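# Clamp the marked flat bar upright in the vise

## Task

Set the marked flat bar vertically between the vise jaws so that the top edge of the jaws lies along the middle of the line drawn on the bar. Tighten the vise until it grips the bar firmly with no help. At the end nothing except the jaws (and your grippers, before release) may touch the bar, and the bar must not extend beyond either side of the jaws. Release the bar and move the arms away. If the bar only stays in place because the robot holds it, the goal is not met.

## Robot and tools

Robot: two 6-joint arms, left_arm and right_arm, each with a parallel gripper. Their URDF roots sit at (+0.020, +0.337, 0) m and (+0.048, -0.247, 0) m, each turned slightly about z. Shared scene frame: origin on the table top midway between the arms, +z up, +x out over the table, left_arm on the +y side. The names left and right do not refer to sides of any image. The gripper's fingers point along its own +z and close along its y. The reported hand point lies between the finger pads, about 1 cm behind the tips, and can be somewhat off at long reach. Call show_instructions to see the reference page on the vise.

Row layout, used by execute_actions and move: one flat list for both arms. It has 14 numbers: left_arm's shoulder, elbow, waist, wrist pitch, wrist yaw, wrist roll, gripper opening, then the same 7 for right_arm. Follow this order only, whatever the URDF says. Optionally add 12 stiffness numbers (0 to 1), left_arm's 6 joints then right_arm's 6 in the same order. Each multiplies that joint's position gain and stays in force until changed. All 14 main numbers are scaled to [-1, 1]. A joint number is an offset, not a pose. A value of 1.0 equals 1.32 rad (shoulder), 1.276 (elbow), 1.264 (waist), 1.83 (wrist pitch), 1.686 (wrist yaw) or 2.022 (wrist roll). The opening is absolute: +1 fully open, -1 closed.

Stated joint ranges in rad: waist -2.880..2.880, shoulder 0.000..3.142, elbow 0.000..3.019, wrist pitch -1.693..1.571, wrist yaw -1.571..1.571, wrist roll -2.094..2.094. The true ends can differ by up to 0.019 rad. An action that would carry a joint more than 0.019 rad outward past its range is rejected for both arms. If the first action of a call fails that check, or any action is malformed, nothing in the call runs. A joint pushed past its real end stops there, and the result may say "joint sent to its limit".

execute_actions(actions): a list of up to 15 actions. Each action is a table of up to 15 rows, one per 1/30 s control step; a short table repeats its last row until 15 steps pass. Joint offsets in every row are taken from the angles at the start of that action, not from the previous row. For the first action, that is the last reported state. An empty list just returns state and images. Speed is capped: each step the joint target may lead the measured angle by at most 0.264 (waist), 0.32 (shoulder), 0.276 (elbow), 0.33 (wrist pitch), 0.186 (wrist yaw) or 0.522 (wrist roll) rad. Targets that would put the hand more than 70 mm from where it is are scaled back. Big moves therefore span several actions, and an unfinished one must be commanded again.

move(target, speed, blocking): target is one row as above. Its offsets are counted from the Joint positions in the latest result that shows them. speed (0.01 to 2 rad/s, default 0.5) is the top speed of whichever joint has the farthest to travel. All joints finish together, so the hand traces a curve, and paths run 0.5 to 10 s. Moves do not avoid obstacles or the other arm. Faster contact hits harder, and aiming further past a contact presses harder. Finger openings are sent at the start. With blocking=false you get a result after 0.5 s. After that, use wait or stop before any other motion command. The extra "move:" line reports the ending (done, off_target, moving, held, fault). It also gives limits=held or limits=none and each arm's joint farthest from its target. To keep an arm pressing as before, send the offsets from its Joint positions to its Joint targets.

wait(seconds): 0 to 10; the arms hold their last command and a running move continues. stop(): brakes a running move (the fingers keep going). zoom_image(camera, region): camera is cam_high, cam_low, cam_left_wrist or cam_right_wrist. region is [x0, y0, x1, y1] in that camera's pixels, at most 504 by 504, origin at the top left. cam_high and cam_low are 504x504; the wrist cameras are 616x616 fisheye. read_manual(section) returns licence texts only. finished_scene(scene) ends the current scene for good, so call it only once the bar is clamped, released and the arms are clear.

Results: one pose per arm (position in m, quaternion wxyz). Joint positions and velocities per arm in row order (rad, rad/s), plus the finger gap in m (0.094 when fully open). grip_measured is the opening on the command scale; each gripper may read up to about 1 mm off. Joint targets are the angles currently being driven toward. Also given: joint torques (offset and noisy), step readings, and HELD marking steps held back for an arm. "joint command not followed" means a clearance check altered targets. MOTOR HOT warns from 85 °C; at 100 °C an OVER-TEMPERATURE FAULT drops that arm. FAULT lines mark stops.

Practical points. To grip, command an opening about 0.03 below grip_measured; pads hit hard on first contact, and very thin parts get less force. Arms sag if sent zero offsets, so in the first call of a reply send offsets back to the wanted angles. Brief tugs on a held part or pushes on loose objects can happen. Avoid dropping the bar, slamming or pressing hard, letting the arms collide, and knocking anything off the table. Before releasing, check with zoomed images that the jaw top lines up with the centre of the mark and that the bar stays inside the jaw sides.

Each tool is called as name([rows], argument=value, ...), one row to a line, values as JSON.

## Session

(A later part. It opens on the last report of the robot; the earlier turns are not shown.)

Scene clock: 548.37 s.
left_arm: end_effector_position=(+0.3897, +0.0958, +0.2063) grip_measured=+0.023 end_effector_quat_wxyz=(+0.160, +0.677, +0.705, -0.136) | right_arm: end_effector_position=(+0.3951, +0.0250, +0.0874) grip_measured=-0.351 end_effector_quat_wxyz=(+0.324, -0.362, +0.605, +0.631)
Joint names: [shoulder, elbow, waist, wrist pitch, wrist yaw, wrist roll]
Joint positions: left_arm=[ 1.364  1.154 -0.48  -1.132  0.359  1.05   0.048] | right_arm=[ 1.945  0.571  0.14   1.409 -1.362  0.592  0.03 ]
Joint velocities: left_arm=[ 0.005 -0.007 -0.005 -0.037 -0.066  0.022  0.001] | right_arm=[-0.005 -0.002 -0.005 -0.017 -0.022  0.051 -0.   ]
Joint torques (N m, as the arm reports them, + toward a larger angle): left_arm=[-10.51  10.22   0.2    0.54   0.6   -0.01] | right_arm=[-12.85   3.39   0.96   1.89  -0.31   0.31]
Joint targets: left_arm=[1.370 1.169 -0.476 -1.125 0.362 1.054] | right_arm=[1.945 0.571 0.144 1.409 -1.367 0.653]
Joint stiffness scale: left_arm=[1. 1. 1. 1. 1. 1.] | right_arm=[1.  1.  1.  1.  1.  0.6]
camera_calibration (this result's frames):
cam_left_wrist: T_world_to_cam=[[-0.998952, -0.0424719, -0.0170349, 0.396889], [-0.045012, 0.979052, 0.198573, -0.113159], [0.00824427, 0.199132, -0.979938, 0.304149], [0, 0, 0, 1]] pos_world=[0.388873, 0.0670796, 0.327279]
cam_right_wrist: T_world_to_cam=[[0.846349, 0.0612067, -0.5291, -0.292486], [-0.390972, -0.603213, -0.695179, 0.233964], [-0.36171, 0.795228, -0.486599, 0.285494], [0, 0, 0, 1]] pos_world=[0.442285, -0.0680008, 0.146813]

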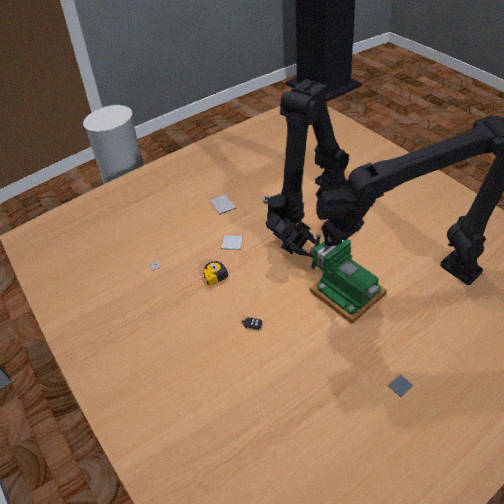

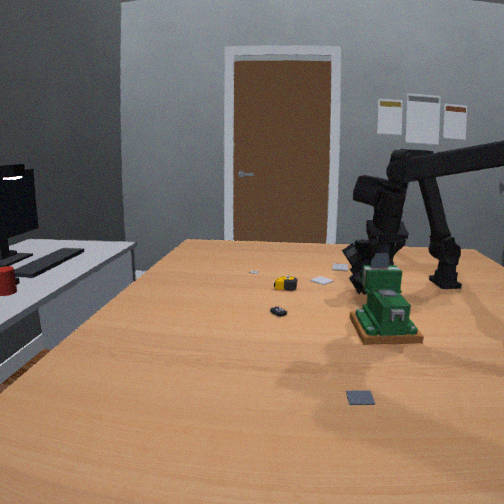

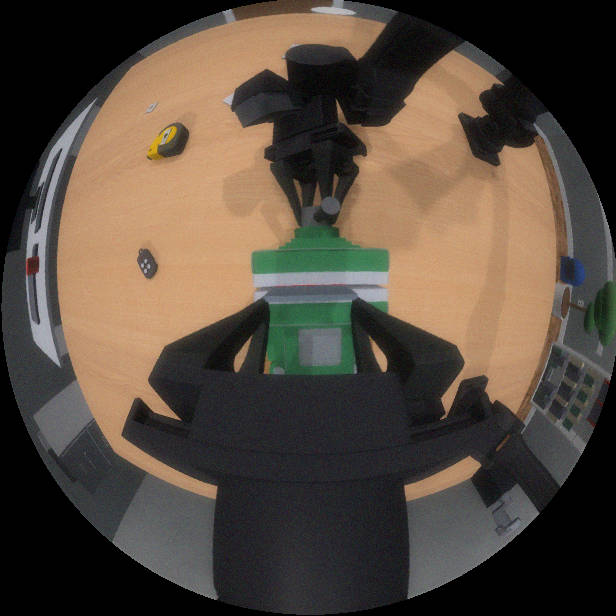

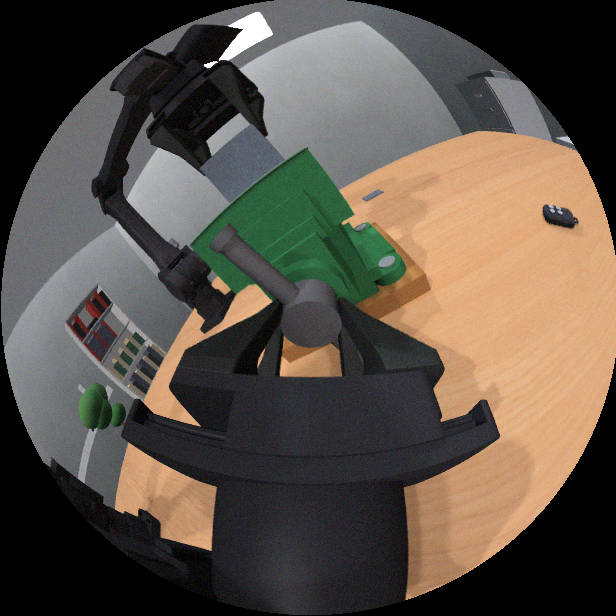

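execute_actions([
  [[0.004,0.012,0.006,0.004,0.002,0.002,-0.005,0,0,0,0,0,0.01,-0.4],[0.004,0.012,0.008,0.004,0.004,0.002,-0.005,0,0,0,0,0,0.01,-0.4],[0.004,0.012,0.010,0.004,0.005,0.002,-0.005,0,0,0,0,0,0.01,-0.4],[0.004,0.012,0.011,0.004,0.005,0.002,-0.005,0,0,0,0,0,0.01,-0.4],[0.004,0.012,0.011,0.004,0.005,0.002,-0.005,0,0,0,0,0,0.01,-0.4],[0.004,0.012,0.010,0.004,0.005,0.002,-0.005,0,0,0,0,0,0.01,-0.4],[0.004,0.012,0.008,0.004,0.005,0.002,-0.005,0,0,0,0,0,0.01,-0.4],[0.004,0.012,0.007,0.004,0.005,0.002,-0.005,0,0,0,0,0,0.01,-0.4]],
])

Scene clock: 557.13 s.
left_arm: end_effector_position=(+0.3899, +0.0961, +0.2065) grip_measured=+0.023 end_effector_quat_wxyz=(+0.160, +0.677, +0.705, -0.136) | right_arm: end_effector_position=(+0.3952, +0.0250, +0.0874) grip_measured=-0.351 end_effector_quat_wxyz=(+0.324, -0.361, +0.605, +0.631)
Joint names: [shoulder, elbow, waist, wrist pitch, wrist yaw, wrist roll]
Joint positions: left_arm=[ 1.364  1.154 -0.479 -1.132  0.361  1.051  0.048] | right_arm=[ 1.945  0.571  0.14   1.409 -1.361  0.593  0.03 ]
Joint velocities: left_arm=[-0.005 -0.027 -0.005  0.017 -0.007 -0.022  0.001] | right_arm=[-0.015  0.002 -0.015  0.007 -0.007 -0.037 -0.   ]
Joint torques (N m, as the arm reports them, + toward a larger angle): left_arm=[-10.39  10.44   1.25   0.5    0.76  -0.04] | right_arm=[-12.84   3.4    0.64   1.89  -0.12   0.02]
Joint targets: left_arm=[1.370 1.169 -0.471 -1.125 0.367 1.054] | right_arm=[1.945 0.571 0.140 1.409 -1.362 0.612]
Joint stiffness scale: left_arm=[1. 1. 1. 1. 1. 1.] | right_arm=[1.  1.  1.  1.  1.  0.6]
Step readings (joint positions):
0: left_arm=[1.364 1.154 -0.480 -1.132 0.359 1.050] | right_arm=[1.945 0.571 0.140 1.409 -1.362 0.593]
1: left_arm=[1.364 1.154 -0.480 -1.132 0.359 1.050] | right_arm=[1.945 0.571 0.140 1.409 -1.361 0.593]
2: left_arm=[1.364 1.154 -0.480 -1.132 0.359 1.050] | right_arm=[1.945 0.571 0.140 1.409 -1.361 0.593]
4: left_arm=[1.364 1.154 -0.479 -1.132 0.361 1.050] | right_arm=[1.945 0.571 0.140 1.409 -1.361 0.593]
8: left_arm=[1.364 1.154 -0.479 -1.132 0.361 1.051] | right_arm=[1.945 0.571 0.140 1.409 -1.361 0.593]
15: Joint positions above
camera_calibration (this result's frames):
cam_left_wrist: T_world_to_cam=[[-0.998943, -0.0428989, -0.0164893, 0.397042], [-0.0453094, 0.97936, 0.196978, -0.113048], [0.00769878, 0.197517, -0.980269, 0.304635], [0, 0, 0, 1]] pos_world=[0.389155, 0.0675769, 0.327439]
cam_right_wrist: T_world_to_cam=[[0.845786, 0.0605438, -0.530076, -0.292271], [-0.392226, -0.602951, -0.694701, 0.23447], [-0.361669, 0.795478, -0.486221, 0.285482], [0, 0, 0, 1]] pos_world=[0.442414, -0.0680252, 0.146768]

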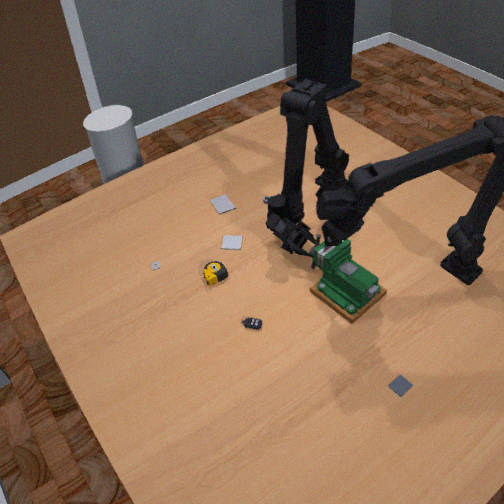

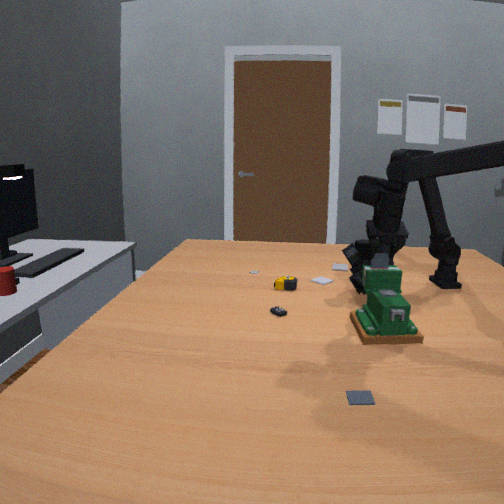

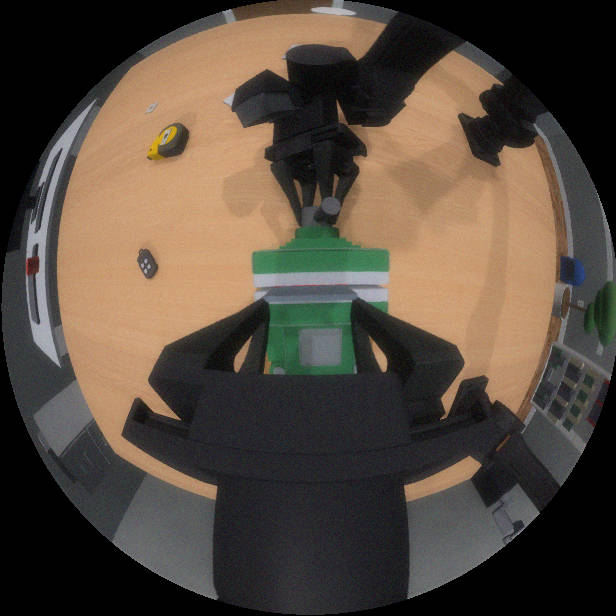

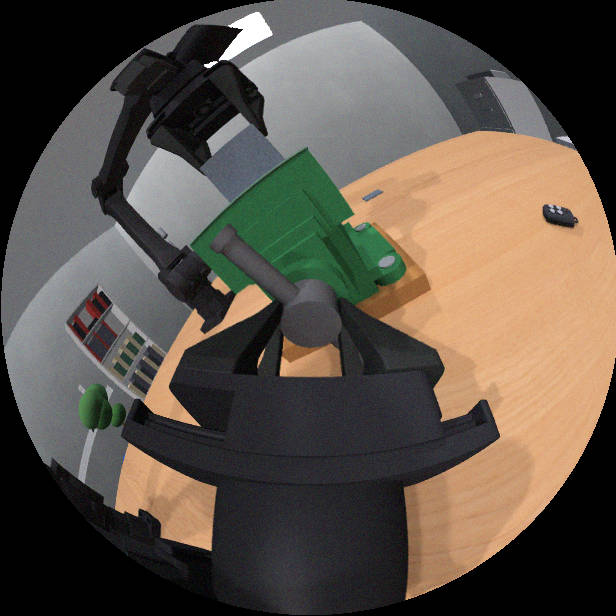

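execute_actions([
  [[0.0,0.012,0.004,0.004,0.002,0.002,-0.005,0,0,0,0,0,0.01,-0.4],[0.004,0.012,0.004,0.004,0.002,0.002,-0.005,0,0,0,0,0,0.01,-0.4],[-0.003,0.012,0.004,0.004,0.002,0.002,-0.005,0,0,0,0,0,0.01,-0.4],[0.002,0.012,0.004,0.004,0.002,0.002,-0.005,0,0,0,0,0,0.01,-0.4],[0.002,0.012,0.004,0.004,0.002,0.002,-0.005,0,0,0,0,0,0.01,-0.4],[-0.006,0.012,0.004,0.004,0.002,0.002,-0.005,0,0,0,0,0,0.01,-0.4],[-0.006,0.012,0.004,0.004,0.002,0.002,-0.005,0,0,0,0,0,0.01,-0.4],[0.002,0.012,0.004,0.004,0.002,0.002,-0.005,0,0,0,0,0,0.01,-0.4]],
])

Scene clock: 563.40 s.
left_arm: end_effector_position=(+0.3899, +0.0961, +0.2065) grip_measured=+0.023 end_effector_quat_wxyz=(+0.160, +0.677, +0.705, -0.136) | right_arm: end_effector_position=(+0.3953, +0.0251, +0.0874) grip_measured=-0.351 end_effector_quat_wxyz=(+0.324, -0.361, +0.605, +0.631)
Joint names: [shoulder, elbow, waist, wrist pitch, wrist yaw, wrist roll]
Joint positions: left_arm=[ 1.364  1.154 -0.479 -1.132  0.361  1.051  0.048] | right_arm=[ 1.945  0.571  0.14   1.409 -1.36   0.593  0.03 ]
Joint velocities: left_arm=[ 0.005 -0.007  0.005  0.017 -0.022 -0.007 -0.001] | right_arm=[-0.005 -0.007 -0.005 -0.012  0.022 -0.007  0.001]
Joint torques (N m, as the arm reports them, + toward a larger angle): left_arm=[-10.53  10.27   0.91   0.72   0.63  -0.04] | right_arm=[-12.85   3.4    0.63   1.89  -0.09   0.03]
Joint targets: left_arm=[1.367 1.169 -0.474 -1.125 0.364 1.055] | right_arm=[1.945 0.571 0.140 1.409 -1.360 0.613]
Joint stiffness scale: left_arm=[1. 1. 1. 1. 1. 1.] | right_arm=[1.  1.  1.  1.  1.  0.6]
Step readings (joint positions):
0: left_arm=[1.364 1.154 -0.479 -1.132 0.361 1.051] | right_arm=[1.945 0.571 0.140 1.409 -1.361 0.593]
1: left_arm=[1.364 1.154 -0.479 -1.132 0.361 1.051] | right_arm=[1.945 0.571 0.140 1.409 -1.360 0.593]
2: left_arm=[1.364 1.154 -0.479 -1.132 0.361 1.051] | right_arm=[1.945 0.571 0.140 1.409 -1.360 0.593]
4: left_arm=[1.364 1.154 -0.479 -1.132 0.361 1.051] | right_arm=[1.945 0.571 0.140 1.409 -1.360 0.593]
8: left_arm=[1.364 1.154 -0.479 -1.132 0.361 1.051] | right_arm=[1.945 0.571 0.140 1.409 -1.360 0.593]
15: Joint positions above
camera_calibration (this result's frames):
cam_left_wrist: T_world_to_cam=[[-0.998943, -0.0428989, -0.0164893, 0.397042], [-0.0453094, 0.97936, 0.196978, -0.113048], [0.00769878, 0.197517, -0.980269, 0.304635], [0, 0, 0, 1]] pos_world=[0.389155, 0.0675769, 0.327439]
cam_right_wrist: T_world_to_cam=[[0.845807, 0.0602282, -0.530078, -0.292325], [-0.392458, -0.602792, -0.694707, 0.234588], [-0.361368, 0.795622, -0.486209, 0.285379], [0, 0, 0, 1]] pos_world=[0.442444, -0.0680398, 0.146769]

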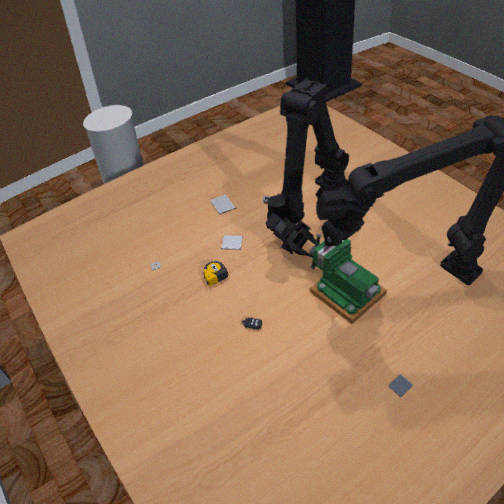

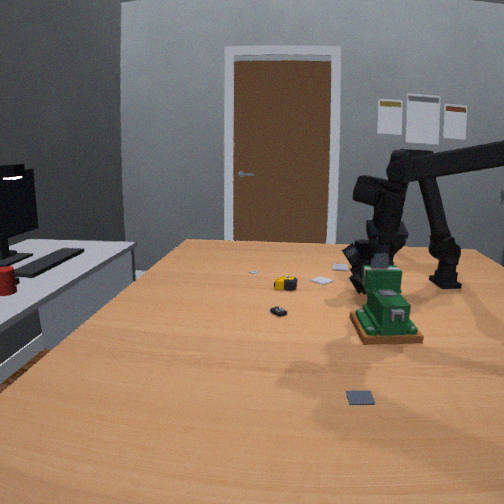

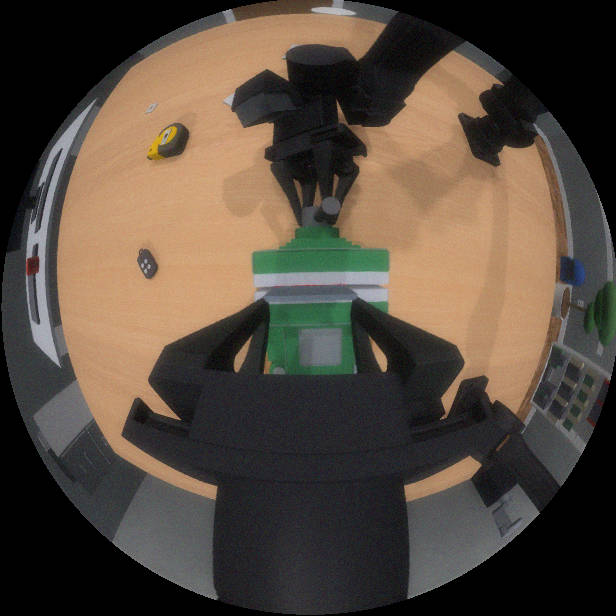

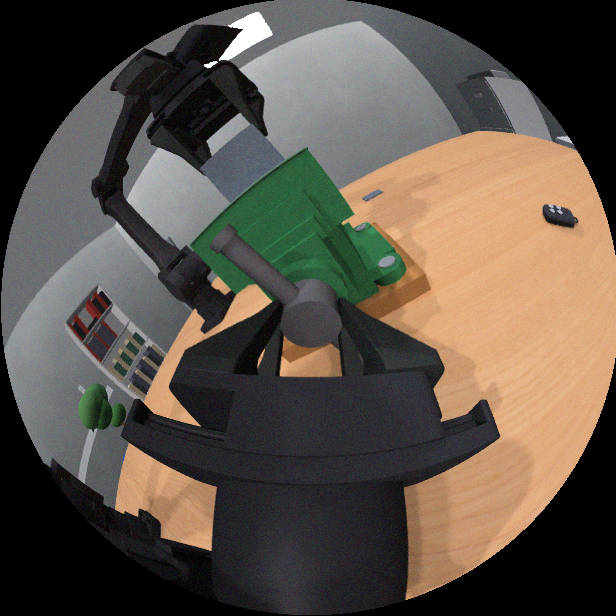

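execute_actions([
  [[-0.009,0.012,0.004,0.004,0.002,0.002,-0.005,0,0,0,0,0,0.01,-0.4],[-0.009,0.012,0.004,0.004,0.002,0.002,-0.005,0,0,0,0,0,0.01,-0.4],[-0.002,0.012,0.004,0.004,0.002,0.002,-0.005,0,0,0,0,0,0.01,-0.4],[-0.002,0.012,0.004,0.004,0.002,0.002,-0.005,0,0,0,0,0,0.01,-0.4],[-0.002,0.012,0.004,0.004,0.002,0.002,-0.005,0,0,0,0,0,0.01,-0.4],[-0.012,0.012,0.004,0.004,0.002,0.002,-0.005,0,0,0,0,0,0.01,-0.4],[-0.012,0.012,0.004,0.004,0.002,0.002,-0.005,0,0,0,0,0,0.01,-0.4],[-0.002,0.012,0.004,0.004,0.002,0.002,-0.005,0,0,0,0,0,0.01,-0.4]],
])

Scene clock: 565.80 s.
left_arm: end_effector_position=(+0.3899, +0.0961, +0.2065) grip_measured=+0.023 end_effector_quat_wxyz=(+0.160, +0.677, +0.705, -0.136) | right_arm: end_effector_position=(+0.3953, +0.0251, +0.0874) grip_measured=-0.351 end_effector_quat_wxyz=(+0.324, -0.361, +0.605, +0.631)
Joint names: [shoulder, elbow, waist, wrist pitch, wrist yaw, wrist roll]
Joint positions: left_arm=[ 1.364  1.154 -0.479 -1.132  0.361  1.051  0.048] | right_arm=[ 1.945  0.571  0.14   1.409 -1.36   0.593  0.03 ]
Joint velocities: left_arm=[ 0.005  0.012 -0.005 -0.017  0.007  0.022 -0.002] | right_arm=[-0.005 -0.007 -0.024 -0.012  0.007 -0.051  0.   ]
Joint torques (N m, as the arm reports them, + toward a larger angle): left_arm=[-11.14  10.27  -0.35   0.41   0.6   -0.05] | right_arm=[-12.83   3.39   0.62   1.89  -0.09   0.03]
Joint targets: left_arm=[1.362 1.169 -0.474 -1.125 0.364 1.055] | right_arm=[1.945 0.571 0.140 1.409 -1.360 0.613]
Joint stiffness scale: left_arm=[1. 1. 1. 1. 1. 1.] | right_arm=[1.  1.  1.  1.  1.  0.6]
Step readings (joint positions):
0: left_arm=[1.364 1.154 -0.479 -1.132 0.361 1.051] | right_arm=[1.945 0.571 0.140 1.409 -1.360 0.593]
1: left_arm=[1.364 1.154 -0.479 -1.132 0.361 1.051] | right_arm=[1.945 0.571 0.140 1.409 -1.360 0.593]
2: left_arm=[1.364 1.154 -0.479 -1.132 0.361 1.051] | right_arm=[1.945 0.571 0.140 1.409 -1.360 0.593]
4: left_arm=[1.364 1.154 -0.479 -1.132 0.361 1.051] | right_arm=[1.945 0.571 0.140 1.409 -1.360 0.593]
8: left_arm=[1.364 1.154 -0.479 -1.132 0.361 1.051] | right_arm=[1.945 0.571 0.140 1.409 -1.360 0.593]
15: Joint positions above
camera_calibration (this result's frames):
cam_left_wrist: T_world_to_cam=[[-0.998943, -0.0428989, -0.0164893, 0.397042], [-0.0453094, 0.97936, 0.196978, -0.113048], [0.00769878, 0.197517, -0.980269, 0.304635], [0, 0, 0, 1]] pos_world=[0.389155, 0.0675769, 0.327439]
cam_right_wrist: T_world_to_cam=[[0.845807, 0.0602282, -0.530078, -0.292325], [-0.392458, -0.602792, -0.694707, 0.234588], [-0.361368, 0.795622, -0.486209, 0.285379], [0, 0, 0, 1]] pos_world=[0.442444, -0.0680398, 0.146769]

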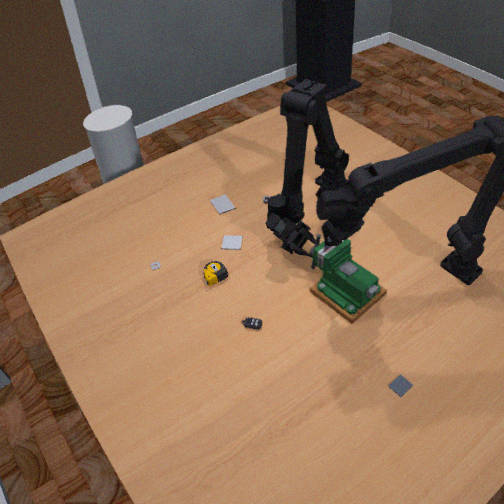

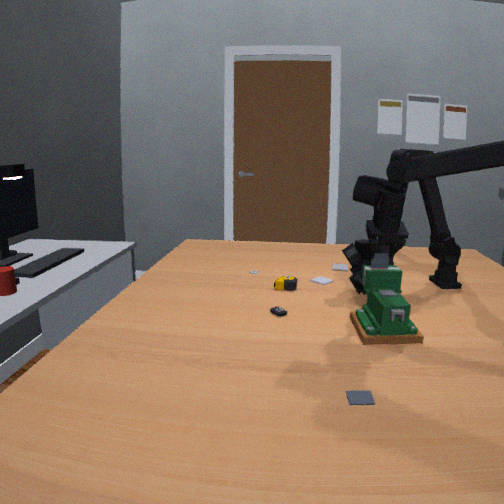

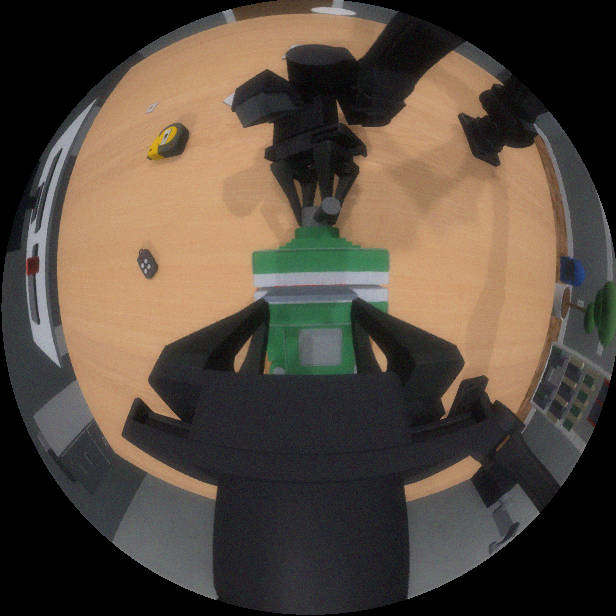

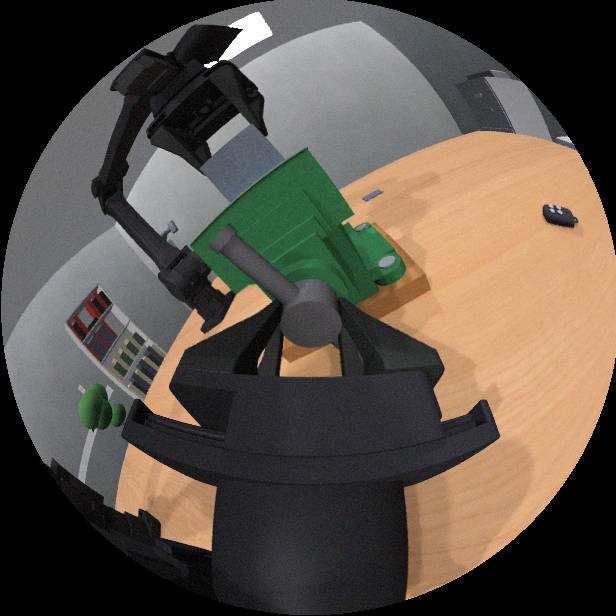

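zoom_image(camera="cam_low", region=[365, 255, 405, 280])

zoom_image(camera="cam_high", region=[310, 235, 350, 265])

Region (365, 255, 405, 280) of cam_low's 504x504 image, scaled by 12.600, with more detail than that image has; it fills the top 315 rows of this view, and the rest is white.

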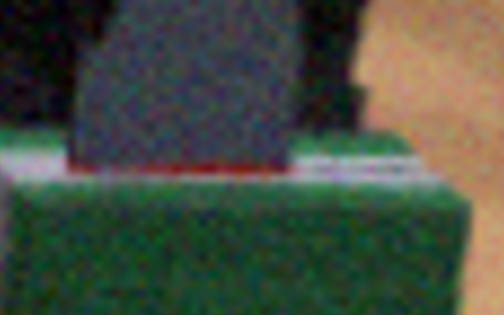

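Region (310, 235, 350, 265) of cam_high's 504x504 image, scaled by 12.600, with more detail than that image has; it fills the top 378 rows of this view, and the rest is white.

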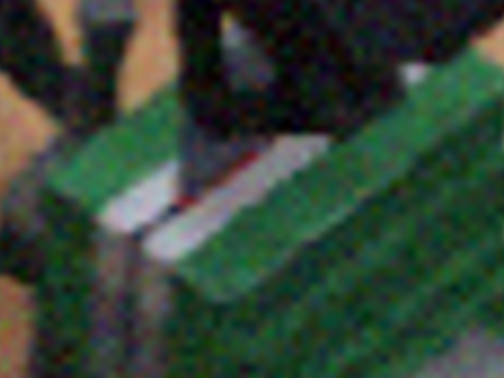

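execute_actions([
  [[-0.004,0.033,0.004,0.004,0.002,0.002,-0.005,0,0,0,0,0,0.01,-0.4],[-0.004,0.033,0.004,0.004,0.002,0.002,-0.005,0,0,0,0,0,0.01,-0.4],[-0.004,0.02,0.004,0.004,0.002,0.002,-0.005,0,0,0,0,0,0.01,-0.4],[-0.004,0.02,0.004,0.004,0.002,0.002,-0.005,0,0,0,0,0,0.01,-0.4],[-0.004,0.02,0.004,0.004,0.002,0.002,-0.005,0,0,0,0,0,0.01,-0.4],[-0.004,0.038,0.004,0.004,0.002,0.002,-0.005,0,0,0,0,0,0.01,-0.4],[-0.004,0.038,0.004,0.004,0.002,0.002,-0.005,0,0,0,0,0,0.01,-0.4],[-0.004,0.02,0.004,0.004,0.002,0.002,-0.005,0,0,0,0,0,0.01,-0.4]],
])

Scene clock: 571.00 s.
left_arm: end_effector_position=(+0.3899, +0.0961, +0.2065) grip_measured=+0.023 end_effector_quat_wxyz=(+0.160, +0.677, +0.705, -0.136) | right_arm: end_effector_position=(+0.3953, +0.0251, +0.0874) grip_measured=-0.351 end_effector_quat_wxyz=(+0.324, -0.361, +0.605, +0.631)
Joint names: [shoulder, elbow, waist, wrist pitch, wrist yaw, wrist roll]
Joint positions: left_arm=[ 1.364  1.154 -0.479 -1.132  0.361  1.051  0.048] | right_arm=[ 1.945  0.571  0.14   1.409 -1.36   0.593  0.03 ]
Joint velocities: left_arm=[-0.015  0.007  0.005 -0.002 -0.066 -0.066 -0.   ] | right_arm=[-0.005  0.002 -0.015  0.002 -0.066  0.007  0.   ]
Joint torques (N m, as the arm reports them, + toward a larger angle): left_arm=[-10.2   11.09   0.73   0.71   0.59   0.03] | right_arm=[-12.85   3.4    0.65   1.88  -0.08   0.03]
Joint targets: left_arm=[1.359 1.179 -0.474 -1.125 0.364 1.055] | right_arm=[1.945 0.571 0.140 1.409 -1.360 0.613]
Joint stiffness scale: left_arm=[1. 1. 1. 1. 1. 1.] | right_arm=[1.  1.  1.  1.  1.  0.6]
Step readings (joint positions):
0: left_arm=[1.364 1.154 -0.479 -1.132 0.361 1.051] | right_arm=[1.945 0.571 0.140 1.409 -1.360 0.593]
1: left_arm=[1.364 1.154 -0.479 -1.132 0.361 1.051] | right_arm=[1.945 0.571 0.140 1.409 -1.360 0.593]
2: left_arm=[1.364 1.154 -0.479 -1.132 0.361 1.051] | right_arm=[1.945 0.571 0.140 1.409 -1.360 0.593]
4: left_arm=[1.364 1.154 -0.479 -1.132 0.361 1.051] | right_arm=[1.945 0.571 0.140 1.409 -1.360 0.593]
8: left_arm=[1.364 1.154 -0.479 -1.132 0.361 1.051] | right_arm=[1.945 0.571 0.140 1.409 -1.360 0.593]
15: Joint positions above
camera_calibration (this result's frames):
cam_left_wrist: T_world_to_cam=[[-0.998943, -0.0428989, -0.0164893, 0.397042], [-0.0453094, 0.97936, 0.196978, -0.113048], [0.00769878, 0.197517, -0.980269, 0.304635], [0, 0, 0, 1]] pos_world=[0.389155, 0.0675769, 0.327439]
cam_right_wrist: T_world_to_cam=[[0.845807, 0.0602282, -0.530078, -0.292325], [-0.392458, -0.602792, -0.694707, 0.234588], [-0.361368, 0.795622, -0.486209, 0.285379], [0, 0, 0, 1]] pos_world=[0.442444, -0.0680398, 0.146769]

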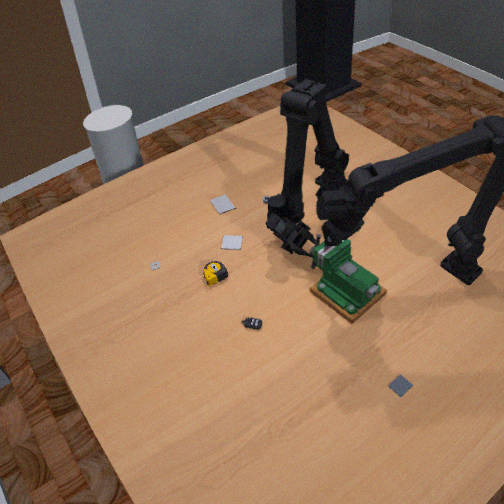

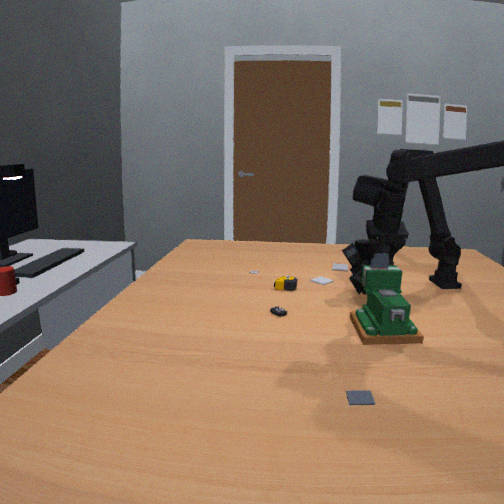

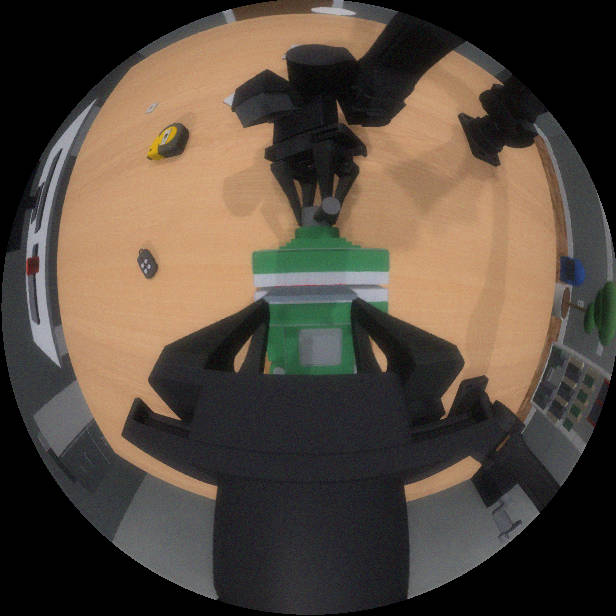

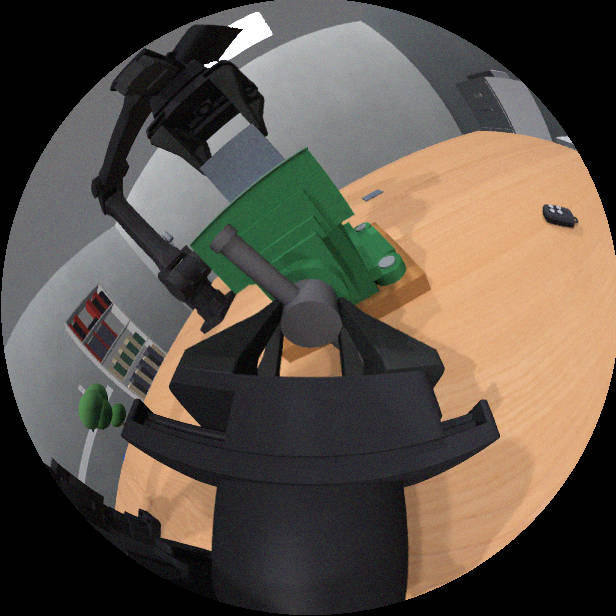

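execute_actions([
  [[0.0,0.016,0.004,0.004,0.002,0.002,-0.005,0,0,0,0,0,0.03,-0.4],[0.0,0.016,0.004,0.004,0.002,0.002,-0.005,0,0,0,0,0,0.055,-0.4],[0.0,0.016,0.004,0.004,0.002,0.002,-0.005,0,0,0,0,0,0.08,-0.4],[0.0,0.016,0.004,0.004,0.002,0.002,-0.005,0,0,0,0,0,0.105,-0.4],[0.0,0.016,0.004,0.004,0.002,0.002,-0.005,0,0,0,0,0,0.13,-0.4],[0.0,0.016,0.004,0.004,0.002,0.002,-0.005,0,0,0,0,0,0.155,-0.4],[0.0,0.016,0.004,0.004,0.002,0.002,-0.005,0,0,0,0,0,0.18,-0.4],[0.0,0.016,0.004,0.004,0.002,0.002,-0.005,0,0,0,0,0,0.205,-0.4],[0.0,0.016,0.004,0.004,0.002,0.002,-0.005,0,0,0,0,0,0.23,-0.4],[0.0,0.016,0.004,0.004,0.002,0.002,-0.005,0,0,0,0,0,0.255,-0.4],[0.0,0.016,0.004,0.004,0.002,0.002,-0.005,0,0,0,0,0,0.28,-0.4],[0.0,0.016,0.004,0.004,0.002,0.002,-0.005,0,0,0,0,0,0.305,-0.4],[0.0,0.016,0.004,0.004,0.002,0.002,-0.005,0,0,0,0,0,0.33,-0.4],[0.0,0.016,0.004,0.004,0.002,0.002,-0.005,0,0,0,0,0,0.355,-0.4],[0.0,0.016,0.004,0.004,0.002,0.002,-0.005,0,0,0,0,0,0.38,-0.4]],
])

Scene clock: 575.20 s.
left_arm: end_effector_position=(+0.3901, +0.0963, +0.2064) grip_measured=+0.023 end_effector_quat_wxyz=(+0.160, +0.677, +0.705, -0.136) | right_arm: end_effector_position=(+0.3953, +0.0252, +0.0874) grip_measured=-0.351 end_effector_quat_wxyz=(+0.176, -0.217, +0.670, +0.688)
Joint names: [shoulder, elbow, waist, wrist pitch, wrist yaw, wrist roll]
Joint positions: left_arm=[ 1.364  1.154 -0.478 -1.132  0.361  1.051  0.048] | right_arm=[ 1.945  0.571  0.14   1.409 -1.36   1.042  0.03 ]
Joint velocities: left_arm=[-0.005  0.002 -0.015 -0.017 -0.007 -0.007 -0.   ] | right_arm=[-0.015 -0.007 -0.015 -0.007 -0.081  1.355 -0.001]
Joint torques (N m, as the arm reports them, + toward a larger angle): left_arm=[-11.11  10.3    1.18   0.31   0.71   0.05] | right_arm=[-12.64   3.42   0.39   1.86  -0.15   0.33]
Joint targets: left_arm=[1.364 1.174 -0.474 -1.125 0.365 1.055] | right_arm=[1.945 0.571 0.140 1.409 -1.361 1.362]
Joint stiffness scale: left_arm=[1. 1. 1. 1. 1. 1.] | right_arm=[1.  1.  1.  1.  1.  0.6]
Step readings (joint positions):
0: left_arm=[1.364 1.154 -0.479 -1.132 0.361 1.051] | right_arm=[1.945 0.571 0.140 1.409 -1.360 0.593]
1: left_arm=[1.364 1.154 -0.479 -1.132 0.361 1.051] | right_arm=[1.945 0.571 0.140 1.409 -1.360 0.594]
2: left_arm=[1.364 1.154 -0.479 -1.132 0.361 1.051] | right_arm=[1.945 0.571 0.140 1.409 -1.360 0.600]
4: left_arm=[1.364 1.154 -0.479 -1.132 0.361 1.051] | right_arm=[1.945 0.571 0.140 1.409 -1.360 0.632]
8: left_arm=[1.364 1.154 -0.479 -1.132 0.361 1.051] | right_arm=[1.945 0.571 0.140 1.409 -1.360 0.750]
15: Joint positions above
camera_calibration (this result's frames):
cam_left_wrist: T_world_to_cam=[[-0.998945, -0.0426652, -0.016974, 0.397251], [-0.0451789, 0.979298, 0.197318, -0.113344], [0.00820397, 0.197877, -0.980193, 0.304326], [0, 0, 0, 1]] pos_world=[0.389214, 0.067727, 0.327405]
cam_right_wrist: T_world_to_cam=[[0.532156, 0.0424654, -0.845581, -0.140339], [-0.649124, -0.620733, -0.439692, 0.314304], [-0.543551, 0.782872, -0.302761, 0.341579], [0, 0, 0, 1]] pos_world=[0.46437, -0.0663545, 0.122946]

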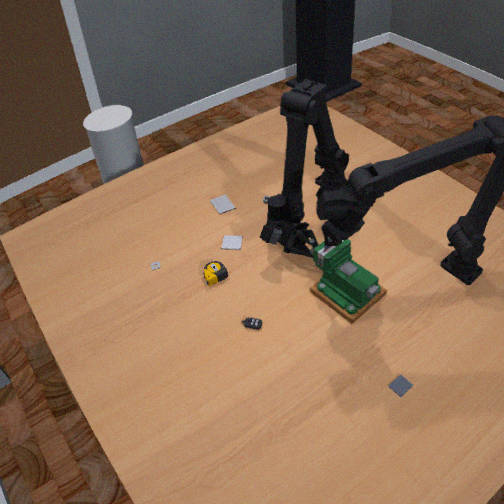

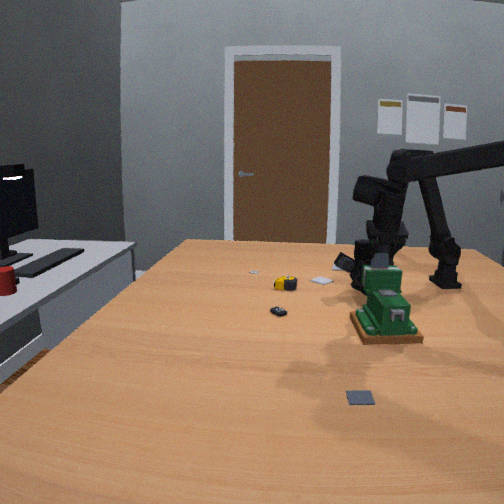

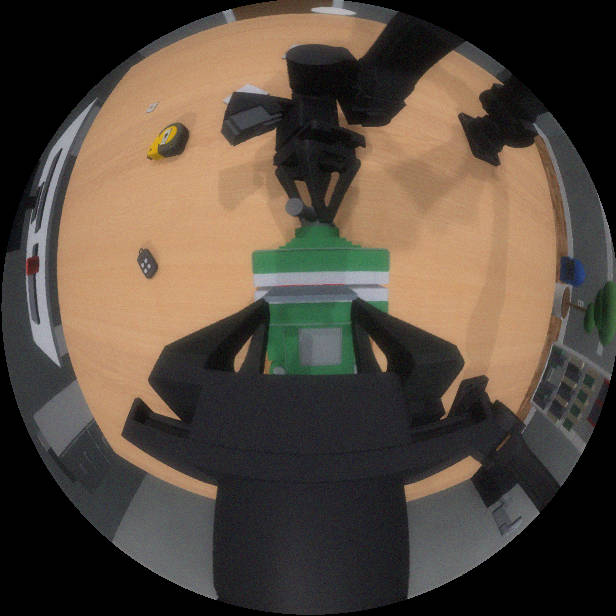

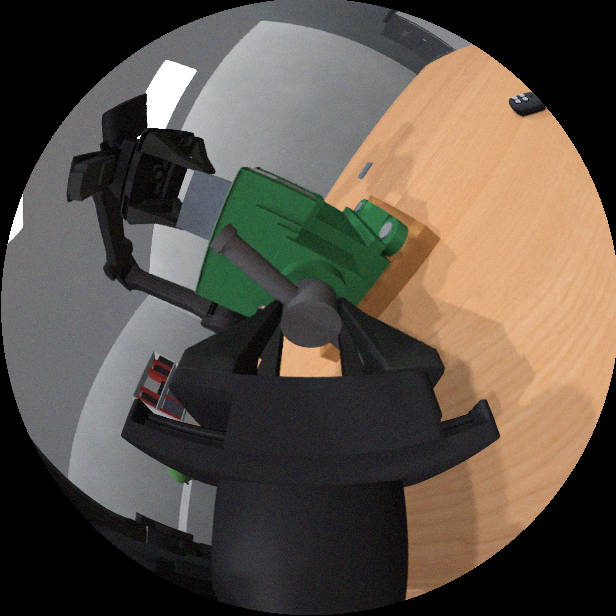

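execute_actions([
  [[0.0,0.016,0.009,0.004,0.004,0.002,-0.005,0,0,0,0,0,0.14,-0.4],[0.0,0.016,0.012,0.004,0.005,0.002,-0.005,0,0,0,0,0,0.14,-0.4],[0.0,0.016,0.013,0.004,0.006,0.002,-0.005,0,0,0,0,0,0.14,-0.4],[0.0,0.016,0.013,0.004,0.006,0.002,-0.005,0,0,0,0,0,0.14,-0.4],[0.0,0.016,0.013,0.004,0.006,0.002,-0.005,0,0,0,0,0,0.14,-0.4],[0.0,0.016,0.013,0.004,0.006,0.002,-0.005,0,0,0,0,0,0.14,-0.4],[0.0,0.016,0.011,0.004,0.006,0.002,-0.005,0,0,0,0,0,0.14,-0.4],[0.0,0.016,0.009,0.004,0.006,0.002,-0.005,0,0,0,0,0,0.14,-0.4],[0.0,0.016,0.008,0.004,0.006,0.002,-0.005,0,0,0,0,0,0.14,-0.4]],
])

zoom_image(camera="cam_left_wrist", region=[250, 260, 390, 320])

zoom_image(camera="cam_low", region=[365, 255, 405, 280])

Scene clock: 577.97 s.
left_arm: end_effector_position=(+0.3906, +0.0970, +0.2067) grip_measured=+0.023 end_effector_quat_wxyz=(+0.161, +0.676, +0.705, -0.138) | right_arm: end_effector_position=(+0.3953, +0.0253, +0.0874) grip_measured=-0.351 end_effector_quat_wxyz=(+0.086, -0.129, +0.693, +0.705)
Joint names: [shoulder, elbow, waist, wrist pitch, wrist yaw, wrist roll]
Joint positions: left_arm=[ 1.364  1.154 -0.475 -1.132  0.365  1.054  0.048] | right_arm=[ 1.945  0.571  0.141  1.409 -1.359  1.3    0.03 ]
Joint velocities: left_arm=[-0.005  0.017 -0.005 -0.032 -0.11  -0.037 -0.001] | right_arm=[-0.005 -0.002 -0.015  0.007 -0.022  0.022  0.   ]
Joint torques (N m, as the arm reports them, + toward a larger angle): left_arm=[-10.42  10.73   0.7    0.64   0.71  -0.05] | right_arm=[-12.9    3.44   0.59   1.93  -0.11   0.02]
Joint targets: left_arm=[1.364 1.174 -0.468 -1.125 0.371 1.055] | right_arm=[1.945 0.571 0.140 1.409 -1.360 1.325]
Joint stiffness scale: left_arm=[1. 1. 1. 1. 1. 1.] | right_arm=[1.  1.  1.  1.  1.  0.6]
Step readings (joint positions):
0: left_arm=[1.364 1.154 -0.478 -1.132 0.360 1.052] | right_arm=[1.945 0.571 0.141 1.409 -1.359 1.300]
1: left_arm=[1.364 1.154 -0.477 -1.132 0.360 1.052] | right_arm=[1.945 0.571 0.141 1.409 -1.359 1.300]
2: left_arm=[1.364 1.154 -0.477 -1.132 0.361 1.053] | right_arm=[1.945 0.571 0.141 1.409 -1.359 1.300]
4: left_arm=[1.364 1.154 -0.475 -1.132 0.364 1.053] | right_arm=[1.945 0.571 0.141 1.409 -1.359 1.300]
8: left_arm=[1.364 1.154 -0.475 -1.132 0.365 1.054] | right_arm=[1.945 0.571 0.141 1.409 -1.359 1.300]
15: Joint positions above
camera_calibration (this result's frames):
cam_left_wrist: T_world_to_cam=[[-0.998941, -0.0431259, -0.0160382, 0.39762], [-0.0454193, 0.979986, 0.193815, -0.113291], [0.00735874, 0.194339, -0.980907, 0.305252], [0, 0, 0, 1]] pos_world=[0.389807, 0.0688488, 0.327758]
cam_right_wrist: T_world_to_cam=[[0.298902, 0.0284512, -0.95386, -0.038323], [-0.737507, -0.627434, -0.24982, 0.33292], [-0.605592, 0.77815, -0.166558, 0.354223], [0, 0, 0, 1]] pos_world=[0.4715, -0.0656625, 0.105614]

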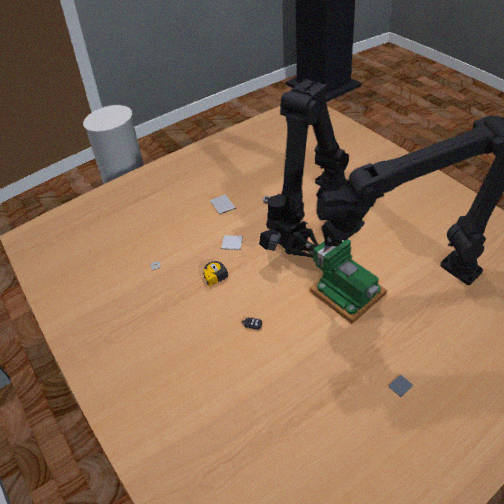

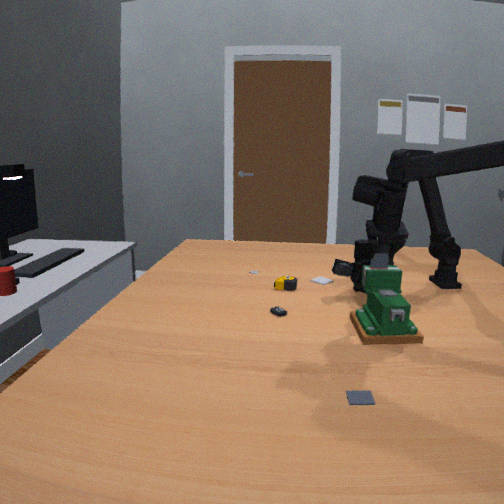

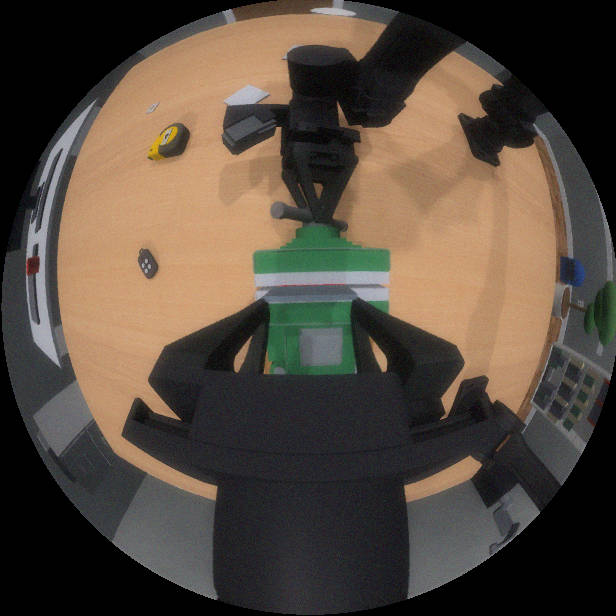

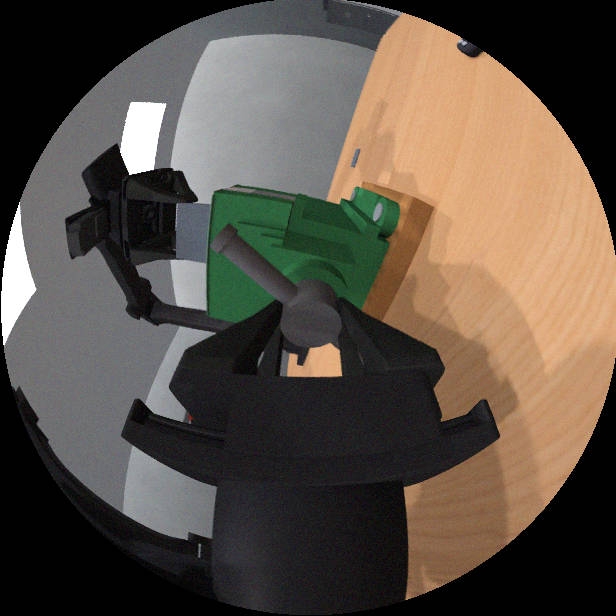

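Region (250, 260, 390, 320) of cam_left_wrist's 616x616 image, scaled by 3.600, with more detail than that image has; it fills the top 216 rows of this view, and the rest is white.

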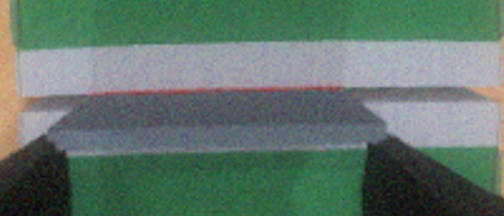

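Region (365, 255, 405, 280) of cam_low's 504x504 image, scaled by 12.600, with more detail than that image has; it fills the top 315 rows of this view, and the rest is white.

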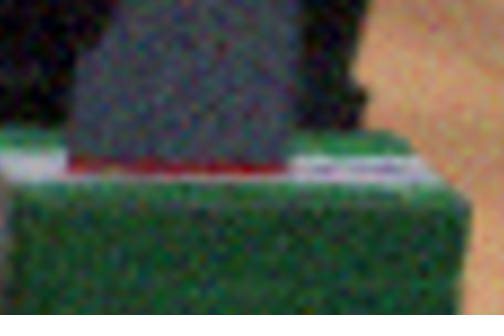

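execute_actions([
  [[0.0,0.016,0.006,0.004,0.003,0.001,-0.005,0,0,0,0,0,0.035,-0.4],[0.0,0.016,0.006,0.004,0.003,0.001,-0.005,0,0,0,0,0,0.06,-0.4],[0.0,0.016,0.006,0.004,0.003,0.001,-0.005,0,0,0,0,0,0.085,-0.4],[0.0,0.016,0.006,0.004,0.003,0.001,-0.005,0,0,0,0,0,0.11,-0.4],[0.0,0.016,0.006,0.004,0.003,0.001,-0.005,0,0,0,0,0,0.135,-0.4],[0.0,0.016,0.006,0.004,0.003,0.001,-0.005,0,0,0,0,0,0.16,-0.4],[0.0,0.016,0.006,0.004,0.003,0.001,-0.005,0,0,0,0,0,0.185,-0.4],[0.0,0.016,0.006,0.004,0.003,0.001,-0.005,0,0,0,0,0,0.21,-0.4],[0.0,0.016,0.006,0.004,0.003,0.001,-0.005,0,0,0,0,0,0.235,-0.4],[0.0,0.016,0.006,0.004,0.003,0.001,-0.005,0,0,0,0,0,0.26,-0.4],[0.0,0.016,0.006,0.004,0.003,0.001,-0.005,0,0,0,0,0,0.285,-0.4],[0.0,0.016,0.006,0.004,0.003,0.001,-0.005,0,0,0,0,0,0.305,-0.4],[0.0,0.016,0.006,0.004,0.003,0.001,-0.005,0,0,0,0,0,0.32,-0.4],[0.0,0.016,0.006,0.004,0.003,0.001,-0.005,0,0,0,0,0,0.32,-0.4],[0.0,0.016,0.006,0.004,0.003,0.001,-0.005,0,0,0,0,0,0.32,-0.4]],
])

Scene clock: 581.40 s.
left_arm: end_effector_position=(+0.3906, +0.0970, +0.2067) grip_measured=+0.023 end_effector_quat_wxyz=(+0.161, +0.676, +0.705, -0.138) | right_arm: end_effector_position=(+0.3953, +0.0255, +0.0879) grip_measured=-0.344 end_effector_quat_wxyz=(+0.017, -0.061, +0.701, +0.710)
Joint names: [shoulder, elbow, waist, wrist pitch, wrist yaw, wrist roll]
Joint positions: left_arm=[ 1.364  1.154 -0.475 -1.132  0.365  1.054  0.048] | right_arm=[ 1.945  0.571  0.141  1.414 -1.359  1.498  0.031]
Joint velocities: left_arm=[-0.024 -0.012 -0.005  0.002 -0.022  0.007  0.   ] | right_arm=[-0.005 -0.017 -0.015  0.012 -0.022  0.125 -0.   ]
Joint torques (N m, as the arm reports them, + toward a larger angle): left_arm=[-10.15  10.68  -0.06   0.49   0.72  -0.11] | right_arm=[-12.99   3.43   0.62   1.72  -0.13   2.67]
Joint targets: left_arm=[1.364 1.174 -0.467 -1.125 0.370 1.056] | right_arm=[1.945 0.571 0.141 1.409 -1.359 1.947]
Joint stiffness scale: left_arm=[1. 1. 1. 1. 1. 1.] | right_arm=[1.  1.  1.  1.  1.  0.6]
Step readings (joint positions):
0: left_arm=[1.364 1.154 -0.475 -1.132 0.365 1.054] | right_arm=[1.945 0.571 0.141 1.409 -1.359 1.300]
1: left_arm=[1.364 1.154 -0.475 -1.132 0.365 1.054] | right_arm=[1.945 0.571 0.141 1.409 -1.359 1.302]
2: left_arm=[1.364 1.154 -0.475 -1.132 0.365 1.054] | right_arm=[1.945 0.571 0.141 1.409 -1.359 1.310]
4: left_arm=[1.364 1.154 -0.475 -1.132 0.365 1.054] | right_arm=[1.945 0.571 0.141 1.409 -1.359 1.337]
8: left_arm=[1.364 1.154 -0.475 -1.132 0.365 1.054] | right_arm=[1.945 0.571 0.141 1.409 -1.359 1.402]
15: Joint positions above
camera_calibration (this result's frames):
cam_left_wrist: T_world_to_cam=[[-0.998941, -0.0431259, -0.0160382, 0.39762], [-0.0454193, 0.979986, 0.193815, -0.113291], [0.00735874, 0.194339, -0.980907, 0.305252], [0, 0, 0, 1]] pos_world=[0.389807, 0.0688488, 0.327758]
cam_right_wrist: T_world_to_cam=[[0.110148, 0.0178757, -0.993754, 0.0405587], [-0.770086, -0.630569, -0.0966993, 0.332581], [-0.628359, 0.775928, -0.0556901, 0.353477], [0, 0, 0, 1]] pos_world=[0.473759, -0.0652827, 0.092151]

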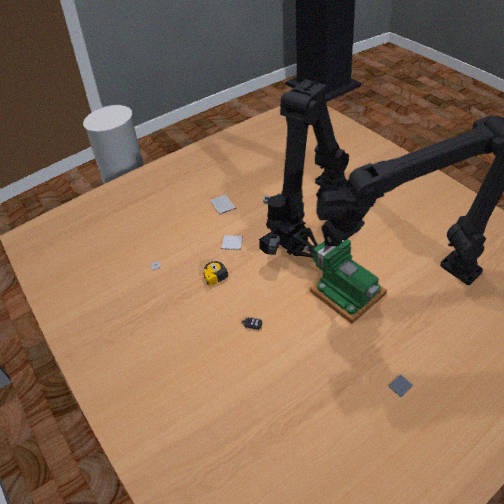

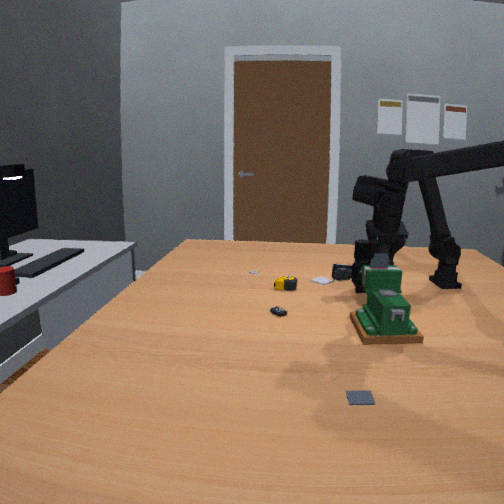

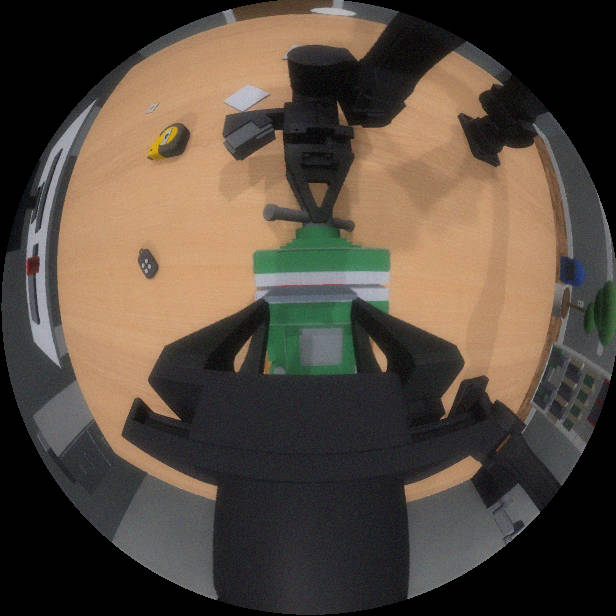

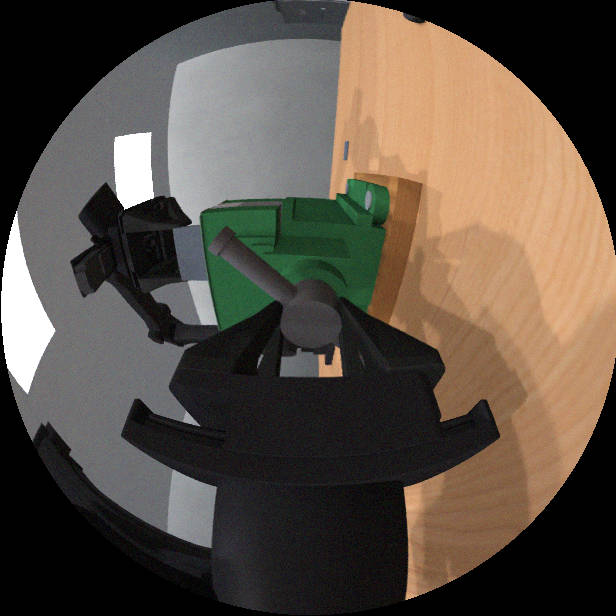

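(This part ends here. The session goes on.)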